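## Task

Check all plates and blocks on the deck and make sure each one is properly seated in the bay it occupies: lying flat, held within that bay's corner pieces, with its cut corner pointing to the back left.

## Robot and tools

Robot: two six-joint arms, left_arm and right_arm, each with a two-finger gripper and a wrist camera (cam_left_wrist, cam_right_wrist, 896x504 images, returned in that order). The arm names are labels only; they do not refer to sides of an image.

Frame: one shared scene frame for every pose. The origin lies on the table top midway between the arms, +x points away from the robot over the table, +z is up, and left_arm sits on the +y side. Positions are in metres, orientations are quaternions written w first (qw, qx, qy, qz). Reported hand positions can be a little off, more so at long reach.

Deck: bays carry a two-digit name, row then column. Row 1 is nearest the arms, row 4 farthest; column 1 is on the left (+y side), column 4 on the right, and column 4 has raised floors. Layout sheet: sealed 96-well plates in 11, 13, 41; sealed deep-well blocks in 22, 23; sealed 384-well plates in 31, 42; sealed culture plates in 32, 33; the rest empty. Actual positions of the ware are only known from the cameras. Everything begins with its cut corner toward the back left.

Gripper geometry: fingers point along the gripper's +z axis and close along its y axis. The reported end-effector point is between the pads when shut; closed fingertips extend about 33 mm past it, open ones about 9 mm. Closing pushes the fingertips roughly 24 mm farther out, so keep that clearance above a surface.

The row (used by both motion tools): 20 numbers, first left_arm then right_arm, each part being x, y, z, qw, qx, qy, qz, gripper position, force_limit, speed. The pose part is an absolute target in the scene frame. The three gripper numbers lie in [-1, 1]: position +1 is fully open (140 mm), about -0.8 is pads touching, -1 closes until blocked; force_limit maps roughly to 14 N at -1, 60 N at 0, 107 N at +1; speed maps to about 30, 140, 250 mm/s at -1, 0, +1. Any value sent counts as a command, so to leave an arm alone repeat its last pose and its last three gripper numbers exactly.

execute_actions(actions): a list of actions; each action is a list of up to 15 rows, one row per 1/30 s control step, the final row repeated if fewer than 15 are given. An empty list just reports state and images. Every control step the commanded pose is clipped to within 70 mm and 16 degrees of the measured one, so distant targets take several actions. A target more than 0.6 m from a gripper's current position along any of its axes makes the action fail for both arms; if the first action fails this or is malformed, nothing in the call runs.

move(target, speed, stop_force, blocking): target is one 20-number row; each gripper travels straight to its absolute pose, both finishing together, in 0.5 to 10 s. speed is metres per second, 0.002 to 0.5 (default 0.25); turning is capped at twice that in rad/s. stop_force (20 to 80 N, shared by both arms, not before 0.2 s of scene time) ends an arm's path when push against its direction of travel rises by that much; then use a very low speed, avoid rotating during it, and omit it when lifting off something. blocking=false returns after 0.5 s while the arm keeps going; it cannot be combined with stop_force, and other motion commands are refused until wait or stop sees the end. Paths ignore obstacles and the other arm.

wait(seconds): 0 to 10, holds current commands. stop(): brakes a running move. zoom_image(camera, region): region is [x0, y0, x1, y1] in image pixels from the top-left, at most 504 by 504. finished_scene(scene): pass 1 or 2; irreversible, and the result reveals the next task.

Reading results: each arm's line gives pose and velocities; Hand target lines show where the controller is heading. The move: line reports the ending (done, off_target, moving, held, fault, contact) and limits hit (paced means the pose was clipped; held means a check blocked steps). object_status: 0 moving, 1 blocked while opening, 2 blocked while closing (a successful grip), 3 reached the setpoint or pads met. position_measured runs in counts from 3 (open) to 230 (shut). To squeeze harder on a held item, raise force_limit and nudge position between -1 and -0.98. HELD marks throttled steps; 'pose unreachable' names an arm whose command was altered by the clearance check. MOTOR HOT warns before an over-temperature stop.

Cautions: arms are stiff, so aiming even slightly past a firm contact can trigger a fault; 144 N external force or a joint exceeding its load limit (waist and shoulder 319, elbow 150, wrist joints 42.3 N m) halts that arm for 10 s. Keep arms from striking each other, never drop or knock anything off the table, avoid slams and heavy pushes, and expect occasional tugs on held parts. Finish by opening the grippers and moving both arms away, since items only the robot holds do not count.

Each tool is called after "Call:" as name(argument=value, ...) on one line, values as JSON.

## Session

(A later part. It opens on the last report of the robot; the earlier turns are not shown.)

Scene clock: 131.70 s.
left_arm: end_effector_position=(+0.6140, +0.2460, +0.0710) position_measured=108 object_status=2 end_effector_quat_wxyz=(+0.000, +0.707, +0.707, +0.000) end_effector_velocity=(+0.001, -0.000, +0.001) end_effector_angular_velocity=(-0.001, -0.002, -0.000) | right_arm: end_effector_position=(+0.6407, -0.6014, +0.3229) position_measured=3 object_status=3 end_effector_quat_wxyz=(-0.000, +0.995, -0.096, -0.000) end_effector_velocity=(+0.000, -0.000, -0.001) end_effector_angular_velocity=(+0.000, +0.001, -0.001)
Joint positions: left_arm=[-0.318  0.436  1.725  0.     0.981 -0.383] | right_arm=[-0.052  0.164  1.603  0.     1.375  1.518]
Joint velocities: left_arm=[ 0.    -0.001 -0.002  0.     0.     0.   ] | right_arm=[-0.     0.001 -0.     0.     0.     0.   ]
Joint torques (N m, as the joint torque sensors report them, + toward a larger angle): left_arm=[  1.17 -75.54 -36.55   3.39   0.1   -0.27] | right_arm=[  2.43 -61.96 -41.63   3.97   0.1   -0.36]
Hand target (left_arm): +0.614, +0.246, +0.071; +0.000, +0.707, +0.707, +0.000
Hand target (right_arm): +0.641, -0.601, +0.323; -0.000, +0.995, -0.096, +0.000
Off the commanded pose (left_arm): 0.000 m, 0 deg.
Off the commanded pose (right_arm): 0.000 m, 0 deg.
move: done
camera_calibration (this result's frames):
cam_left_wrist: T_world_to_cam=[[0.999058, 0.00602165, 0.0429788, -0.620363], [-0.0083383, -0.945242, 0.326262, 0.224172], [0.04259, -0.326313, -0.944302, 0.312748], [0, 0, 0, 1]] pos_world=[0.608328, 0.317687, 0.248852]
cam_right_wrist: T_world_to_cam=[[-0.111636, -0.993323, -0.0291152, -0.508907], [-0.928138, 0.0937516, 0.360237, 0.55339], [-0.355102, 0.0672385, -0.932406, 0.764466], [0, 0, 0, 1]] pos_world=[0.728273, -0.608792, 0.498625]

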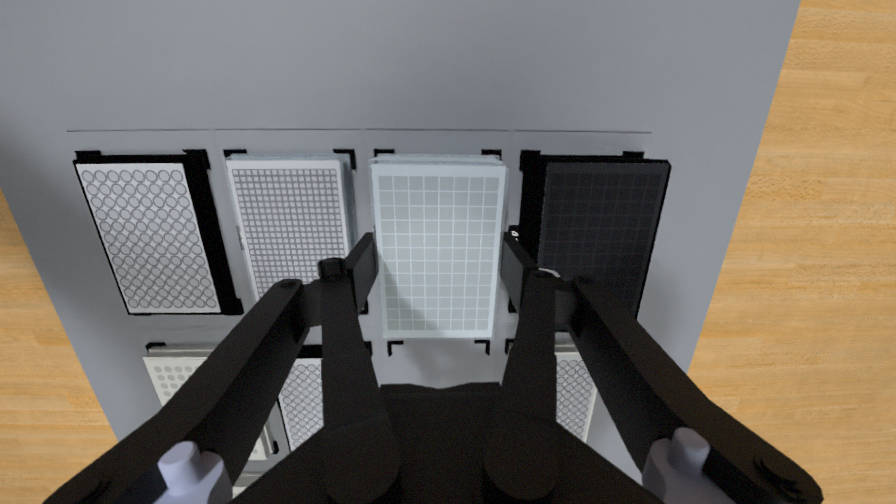

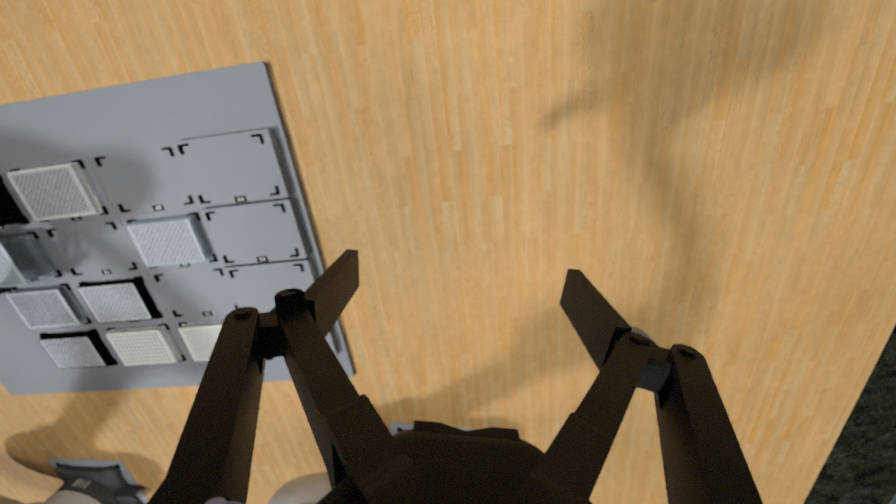

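Looks aligned.

Call:
move(target=[0.614,0.2455,0.0655,0,0.7071,0.7071,0,-1,0,-1,0.6407,-0.6014,0.3229,0,0.995,-0.096,0,1,0,0], speed=0.005)

Call:
move(target=[0.614,0.2455,0.0655,0,0.7071,0.7071,0,0.33,0,-1,0.6407,-0.6014,0.3229,0,0.995,-0.096,0,1,0,0])

Call:
move(target=[0.614,0.2455,0.11,0,0.7071,0.7071,0,0.33,0,-1,0.6407,-0.6014,0.3229,0,0.995,-0.096,0,1,0,0], speed=0.08)

Call:
zoom_image(camera="cam_left_wrist", region=[140,130,640,330])

Call:
move(target=[0.614,0.03,0.12,0,0.7071,0.7071,0,-1,0,0.5,0.6407,-0.6014,0.3229,0,0.995,-0.096,0,1,0,0])

Call:
zoom_image(camera="cam_left_wrist", region=[300,0,700,260])

Call:
move(target=[0.52,-0.14,0.14,0,0.7071,0.7071,0,-1,0,0.5,0.6407,-0.6014,0.3229,0,0.995,-0.096,0,1,0,0])

Call:
zoom_image(camera="cam_left_wrist", region=[460,60,720,290])

Call:
zoom_image(camera="cam_left_wrist", region=[180,60,440,290])

Scene clock: 144.73 s.
left_arm: end_effector_position=(+0.6140, +0.2456, +0.0655) position_measured=108 object_status=2 end_effector_quat_wxyz=(-0.000, +0.707, +0.707, +0.000) end_effector_velocity=(-0.001, +0.000, -0.001) end_effector_angular_velocity=(+0.000, +0.001, -0.000) | right_arm: end_effector_position=(+0.6407, -0.6014, +0.3229) position_measured=3 object_status=3 end_effector_quat_wxyz=(-0.000, +0.995, -0.096, -0.000) end_effector_velocity=(+0.000, -0.000, -0.000) end_effector_angular_velocity=(+0.000, +0.001, -0.000)
Joint positions: left_arm=[-0.318  0.441  1.729  0.     0.972 -0.384] | right_arm=[-0.052  0.164  1.603  0.     1.375  1.518]
Joint velocities: left_arm=[-0.     0.     0.001 -0.    -0.001  0.   ] | right_arm=[ 0.     0.001 -0.    -0.     0.001  0.   ]
Joint torques (N m, as the joint torque sensors report them, + toward a larger angle): left_arm=[-10.3  -64.47 -32.79  -0.87  -2.47   0.02] | right_arm=[  3.43 -61.34 -40.7    4.16   0.1   -0.46]
Hand target (left_arm): +0.614, +0.246, +0.065; +0.000, +0.707, +0.707, -0.000
Hand target (right_arm): +0.641, -0.601, +0.323; -0.000, +0.995, -0.096, +0.000
Off the commanded pose (left_arm): 0.000 m, 0 deg.
Off the commanded pose (right_arm): 0.000 m, 0 deg.
move: done
camera_calibration (this result's frames):
cam_left_wrist: T_world_to_cam=[[0.999058, 0.00596955, 0.042979, -0.620115], [-0.00838376, -0.945272, 0.326176, 0.225585], [0.042574, -0.326229, -0.944332, 0.307415], [0, 0, 0, 1]] pos_world=[0.608335, 0.317229, 0.243373]
cam_right_wrist: T_world_to_cam=[[-0.111636, -0.993323, -0.0291153, -0.508907], [-0.928138, 0.0937514, 0.360237, 0.55339], [-0.355102, 0.0672385, -0.932407, 0.764466], [0, 0, 0, 1]] pos_world=[0.728273, -0.608792, 0.498625]

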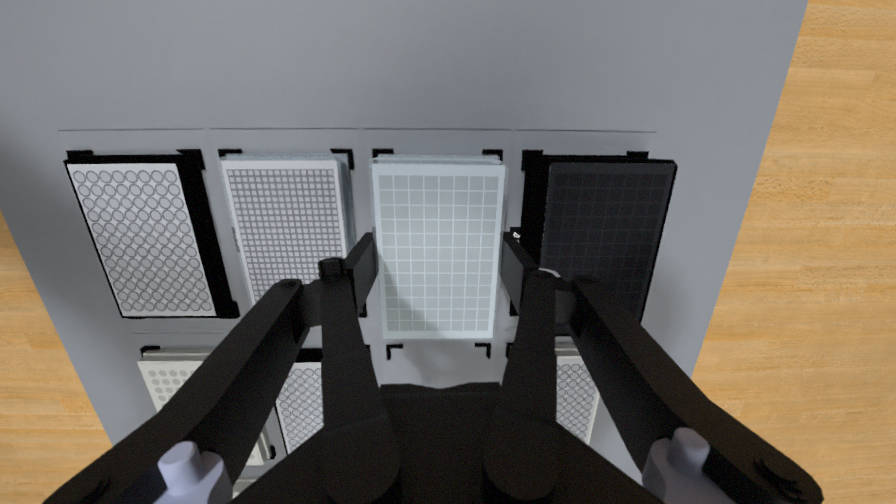

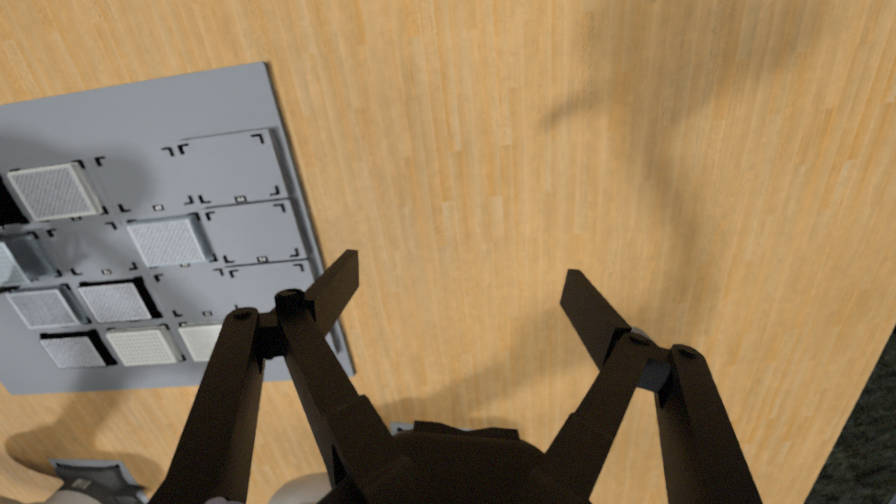

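Scene clock: 145.43 s.
left_arm: end_effector_position=(+0.6139, +0.2455, +0.0654) position_measured=87 object_status=3 end_effector_quat_wxyz=(-0.000, +0.707, +0.707, -0.000) end_effector_velocity=(-0.001, +0.001, -0.001) end_effector_angular_velocity=(+0.000, +0.002, +0.000) | right_arm: end_effector_position=(+0.6407, -0.6014, +0.3229) position_measured=3 object_status=3 end_effector_quat_wxyz=(-0.000, +0.995, -0.096, -0.000) end_effector_velocity=(+0.000, +0.000, -0.000) end_effector_angular_velocity=(-0.000, -0.001, -0.000)
Joint positions: left_arm=[-0.318  0.441  1.729 -0.     0.972 -0.384] | right_arm=[-0.052  0.164  1.603  0.     1.375  1.518]
Joint velocities: left_arm=[ 0.    -0.     0.002 -0.     0.     0.   ] | right_arm=[ 0.    -0.     0.     0.    -0.001  0.   ]
Joint torques (N m, as the joint torque sensors report them, + toward a larger angle): left_arm=[  1.79 -76.22 -35.26   3.35  -0.05  -0.22] | right_arm=[  2.33 -62.16 -41.67   4.04  -0.11  -0.47]
Hand target (left_arm): +0.614, +0.246, +0.065; +0.000, +0.707, +0.707, +0.000
Hand target (right_arm): +0.641, -0.601, +0.323; -0.000, +0.995, -0.096, +0.000
Off the commanded pose (left_arm): 0.000 m, 0 deg.
Off the commanded pose (right_arm): 0.000 m, 0 deg.
move: done
camera_calibration (this result's frames):
cam_left_wrist: T_world_to_cam=[[0.999064, 0.00596368, 0.0428469, -0.620018], [-0.0083483, -0.945256, 0.326224, 0.225533], [0.0424468, -0.326276, -0.944321, 0.307398], [0, 0, 0, 1]] pos_world=[0.608273, 0.31718, 0.243274]
cam_right_wrist: T_world_to_cam=[[-0.111636, -0.993323, -0.029115, -0.508908], [-0.928138, 0.0937517, 0.360237, 0.55339], [-0.355102, 0.0672383, -0.932406, 0.764466], [0, 0, 0, 1]] pos_world=[0.728273, -0.608792, 0.498625]

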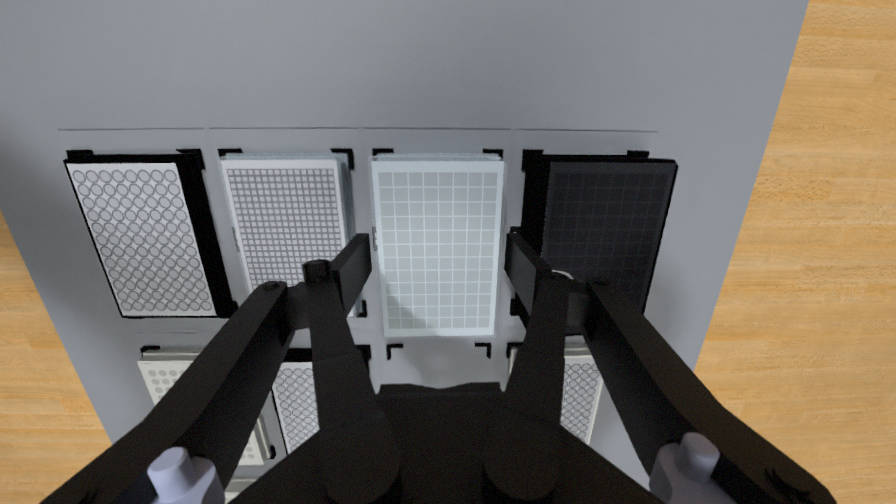

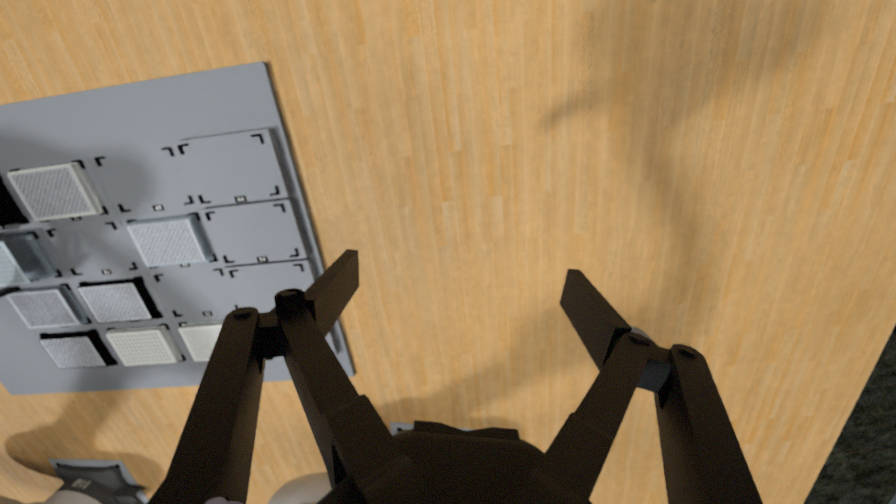

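Scene clock: 146.27 s.
left_arm: end_effector_position=(+0.6140, +0.2455, +0.1100) position_measured=87 object_status=3 end_effector_quat_wxyz=(-0.000, +0.707, +0.707, +0.000) end_effector_velocity=(+0.000, -0.000, +0.000) end_effector_angular_velocity=(-0.000, -0.001, -0.000) | right_arm: end_effector_position=(+0.6407, -0.6014, +0.3229) position_measured=3 object_status=3 end_effector_quat_wxyz=(-0.000, +0.995, -0.096, -0.000) end_effector_velocity=(+0.000, +0.000, +0.000) end_effector_angular_velocity=(-0.000, -0.001, +0.000)
Joint positions: left_arm=[-0.318  0.402  1.694  0.     1.045 -0.384] | right_arm=[-0.052  0.164  1.603  0.     1.375  1.518]
Joint velocities: left_arm=[-0.     0.    -0.001 -0.     0.     0.   ] | right_arm=[ 0.    -0.    -0.    -0.    -0.001 -0.   ]
Joint torques (N m, as the joint torque sensors report them, + toward a larger angle): left_arm=[  2.26 -74.22 -37.31   3.59   0.07  -0.16] | right_arm=[  3.6  -62.22 -41.47   3.96   0.19  -0.3 ]
Hand target (left_arm): +0.614, +0.245, +0.110; -0.000, +0.707, +0.707, +0.000
Hand target (right_arm): +0.641, -0.601, +0.323; -0.000, +0.995, -0.096, +0.000
Off the commanded pose (left_arm): 0.000 m, 0 deg.
Off the commanded pose (right_arm): 0.000 m, 0 deg.
move: done
camera_calibration (this result's frames):
cam_left_wrist: T_world_to_cam=[[0.999058, 0.00601871, 0.0429723, -0.622058], [-0.00833633, -0.945263, 0.326204, 0.211007], [0.0425834, -0.326255, -0.944322, 0.349396], [0, 0, 0, 1]] pos_world=[0.608353, 0.317194, 0.287842]
cam_right_wrist: T_world_to_cam=[[-0.111636, -0.993323, -0.0291151, -0.508907], [-0.928138, 0.0937516, 0.360237, 0.55339], [-0.355102, 0.0672384, -0.932406, 0.764466], [0, 0, 0, 1]] pos_world=[0.728273, -0.608792, 0.498625]

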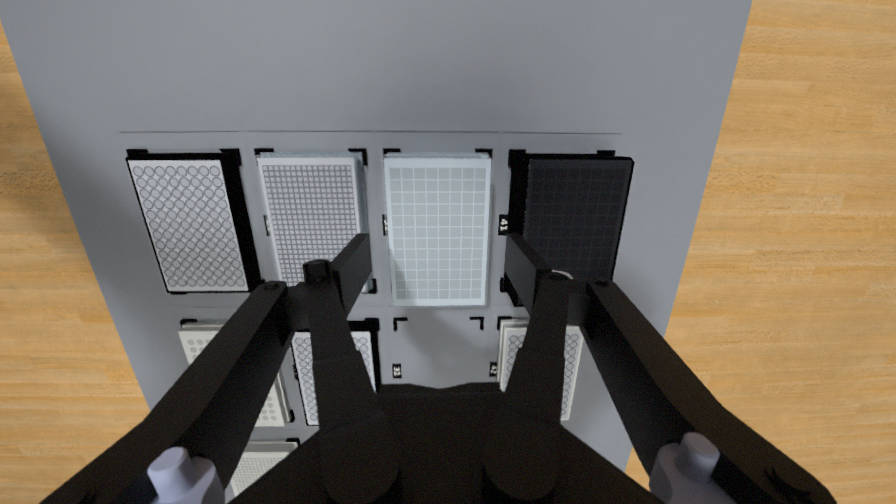

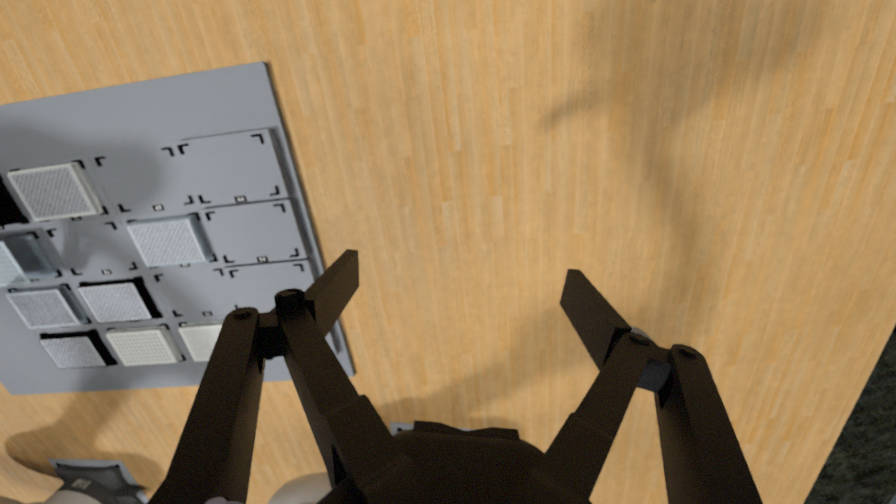

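Region (140, 130, 640, 330) of cam_left_wrist's 896x504 image, scaled by 1.008, with more detail than that image has; it fills the top 202 rows of this view, and the rest is white.

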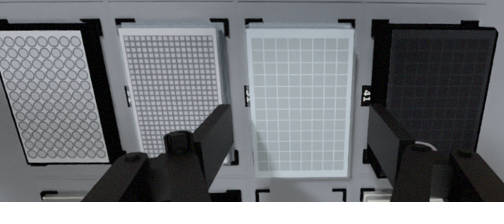

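Scene clock: 147.50 s.
left_arm: end_effector_position=(+0.6140, +0.0301, +0.1200) position_measured=233 object_status=3 end_effector_quat_wxyz=(+0.000, +0.707, +0.707, +0.000) end_effector_velocity=(+0.000, -0.000, -0.000) end_effector_angular_velocity=(+0.000, -0.001, -0.001) | right_arm: end_effector_position=(+0.6407, -0.6014, +0.3229) position_measured=3 object_status=3 end_effector_quat_wxyz=(-0.000, +0.995, -0.096, -0.000) end_effector_velocity=(+0.000, +0.000, +0.000) end_effector_angular_velocity=(+0.000, -0.000, -0.001)
Joint positions: left_arm=[-0.562  0.533  1.469  0.     1.139 -0.628] | right_arm=[-0.052  0.164  1.603  0.     1.375  1.518]
Joint velocities: left_arm=[-0.001  0.    -0.001  0.001 -0.    -0.   ] | right_arm=[ 0.     0.    -0.     0.    -0.     0.001]
Joint torques (N m, as the joint torque sensors report them, + toward a larger angle): left_arm=[  2.89 -87.31 -38.98   3.62   0.08  -0.15] | right_arm=[  2.68 -61.88 -40.96   3.85  -0.1   -0.3 ]
Hand target (left_arm): +0.614, +0.030, +0.120; +0.000, +0.707, +0.707, +0.000
Hand target (right_arm): +0.641, -0.601, +0.323; -0.000, +0.995, -0.096, +0.000
Off the commanded pose (left_arm): 0.000 m, 0 deg.
Off the commanded pose (right_arm): 0.000 m, 0 deg.
move: done
camera_calibration (this result's frames):
cam_left_wrist: T_world_to_cam=[[0.999048, 0.00611312, 0.043203, -0.621173], [-0.00832015, -0.94528, 0.326154, 0.00406885], [0.0428328, -0.326203, -0.944329, 0.288378], [0, 0, 0, 1]] pos_world=[0.608263, 0.101713, 0.297833]
cam_right_wrist: T_world_to_cam=[[-0.111636, -0.993323, -0.0291152, -0.508907], [-0.928138, 0.0937515, 0.360237, 0.55339], [-0.355102, 0.0672384, -0.932406, 0.764466], [0, 0, 0, 1]] pos_world=[0.728273, -0.608792, 0.498625]

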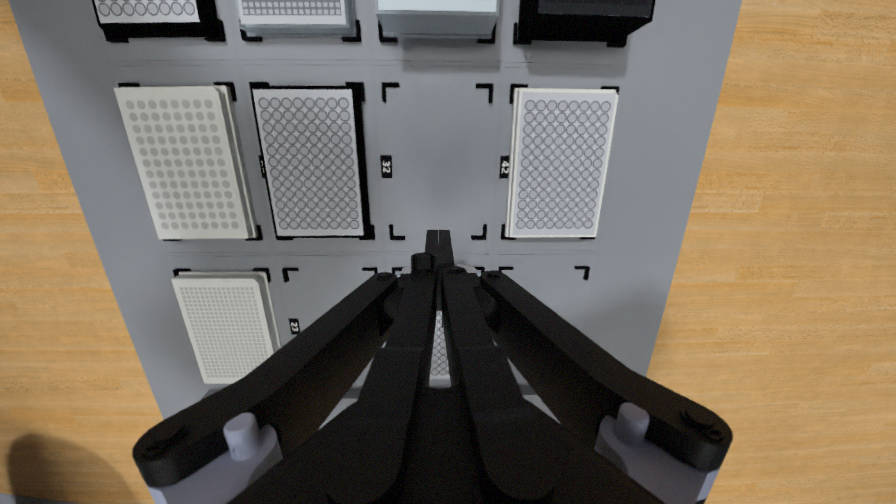

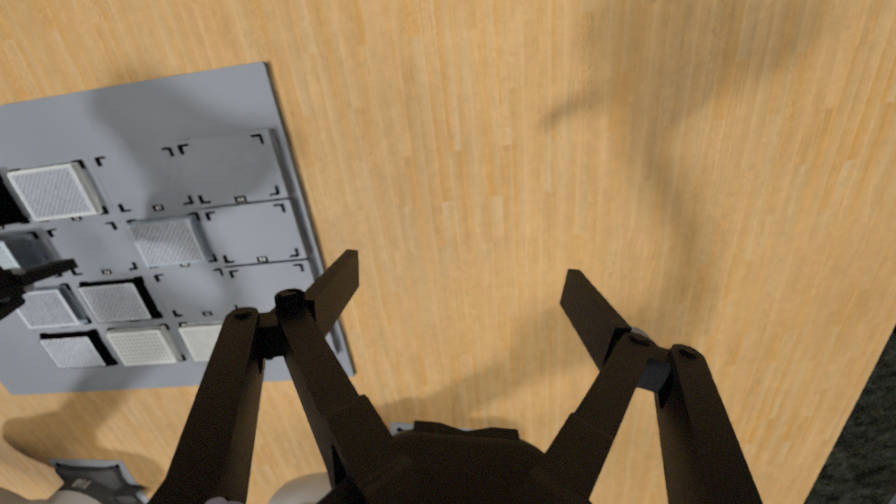

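Region (300, 0, 700, 260) of cam_left_wrist's 896x504 image, scaled by 1.260, with more detail than that image has; it fills the top 328 rows of this view, and the rest is white.

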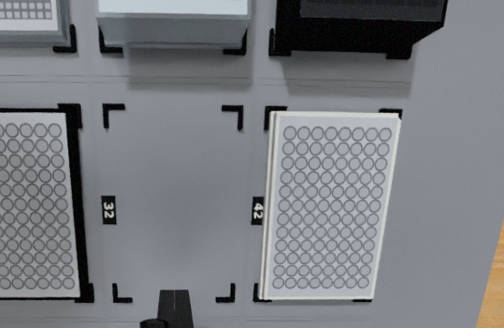

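Scene clock: 148.67 s.
left_arm: end_effector_position=(+0.5200, -0.1399, +0.1400) position_measured=233 object_status=3 end_effector_quat_wxyz=(+0.000, +0.707, +0.707, +0.000) end_effector_velocity=(-0.001, +0.000, -0.001) end_effector_angular_velocity=(+0.002, +0.000, -0.001) | right_arm: end_effector_position=(+0.6407, -0.6014, +0.3229) position_measured=3 object_status=3 end_effector_quat_wxyz=(-0.000, +0.995, -0.096, -0.000) end_effector_velocity=(-0.000, +0.000, -0.001) end_effector_angular_velocity=(+0.001, +0.003, -0.000)
Joint positions: left_arm=[-0.787  0.577  1.358  0.     1.206 -0.853] | right_arm=[-0.052  0.164  1.603  0.     1.375  1.518]
Joint velocities: left_arm=[-0.001  0.     0.001  0.001 -0.    -0.   ] | right_arm=[0.    0.001 0.001 0.    0.001 0.   ]
Joint torques (N m, as the joint torque sensors report them, + toward a larger angle): left_arm=[  1.54 -92.25 -40.09   3.88   0.    -0.29] | right_arm=[  3.67 -62.43 -40.77   3.89  -0.29  -0.54]
Hand target (left_arm): +0.520, -0.140, +0.140; +0.000, +0.707, +0.707, +0.000
Hand target (right_arm): +0.641, -0.601, +0.323; -0.000, +0.995, -0.096, +0.000
Off the commanded pose (left_arm): 0.000 m, 0 deg.
Off the commanded pose (right_arm): 0.000 m, 0 deg.
move: done
camera_calibration (this result's frames):
cam_left_wrist: T_world_to_cam=[[0.999048, 0.00611455, 0.0431831, -0.527123], [-0.00831504, -0.945259, 0.326215, -0.163938], [0.0428138, -0.326264, -0.944309, 0.255856], [0, 0, 0, 1]] pos_world=[0.514304, -0.0682637, 0.317849]
cam_right_wrist: T_world_to_cam=[[-0.111636, -0.993323, -0.029115, -0.508908], [-0.928138, 0.0937515, 0.360237, 0.55339], [-0.355102, 0.0672382, -0.932407, 0.764466], [0, 0, 0, 1]] pos_world=[0.728273, -0.608792, 0.498625]

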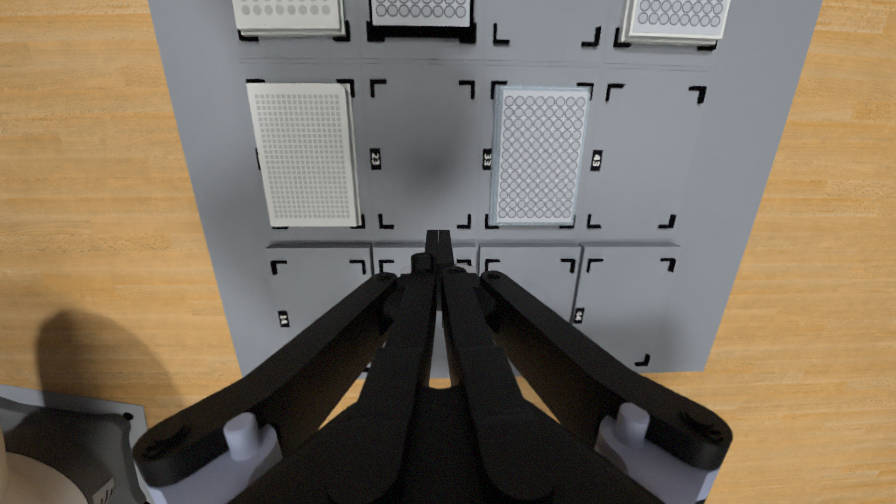

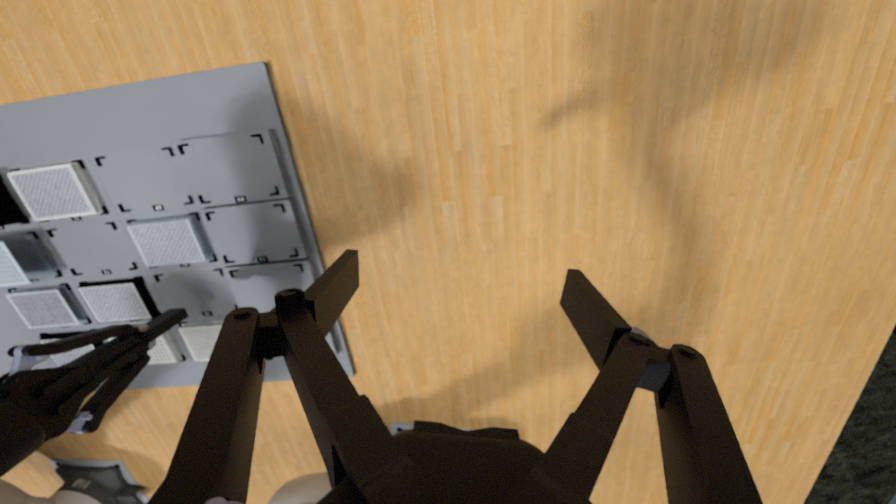

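Region (460, 60, 720, 290) of cam_left_wrist's 896x504 image, scaled by 1.938, with more detail than that image has; it fills the top 446 rows of this view, and the rest is white.

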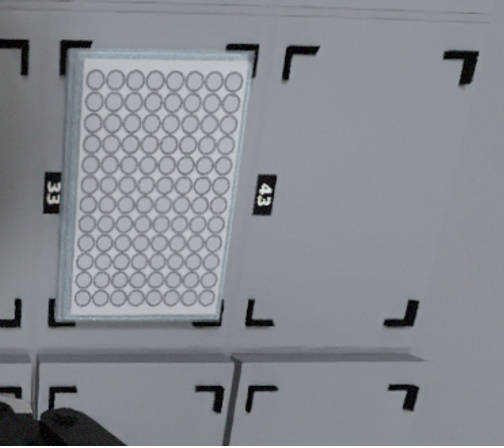

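Region (180, 60, 440, 290) of cam_left_wrist's 896x504 image, scaled by 1.938, with more detail than that image has; it fills the top 446 rows of this view, and the rest is white.

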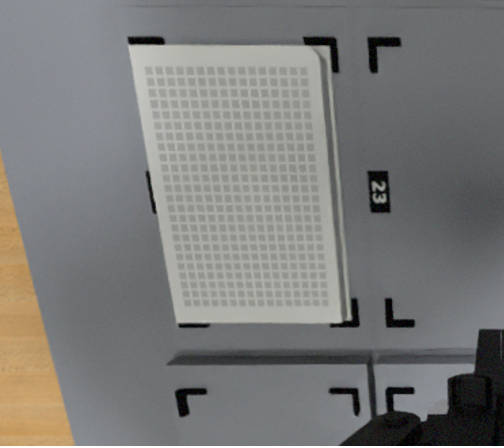

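Call:
finished_scene(scene=2)

The scene is finished: the task was done.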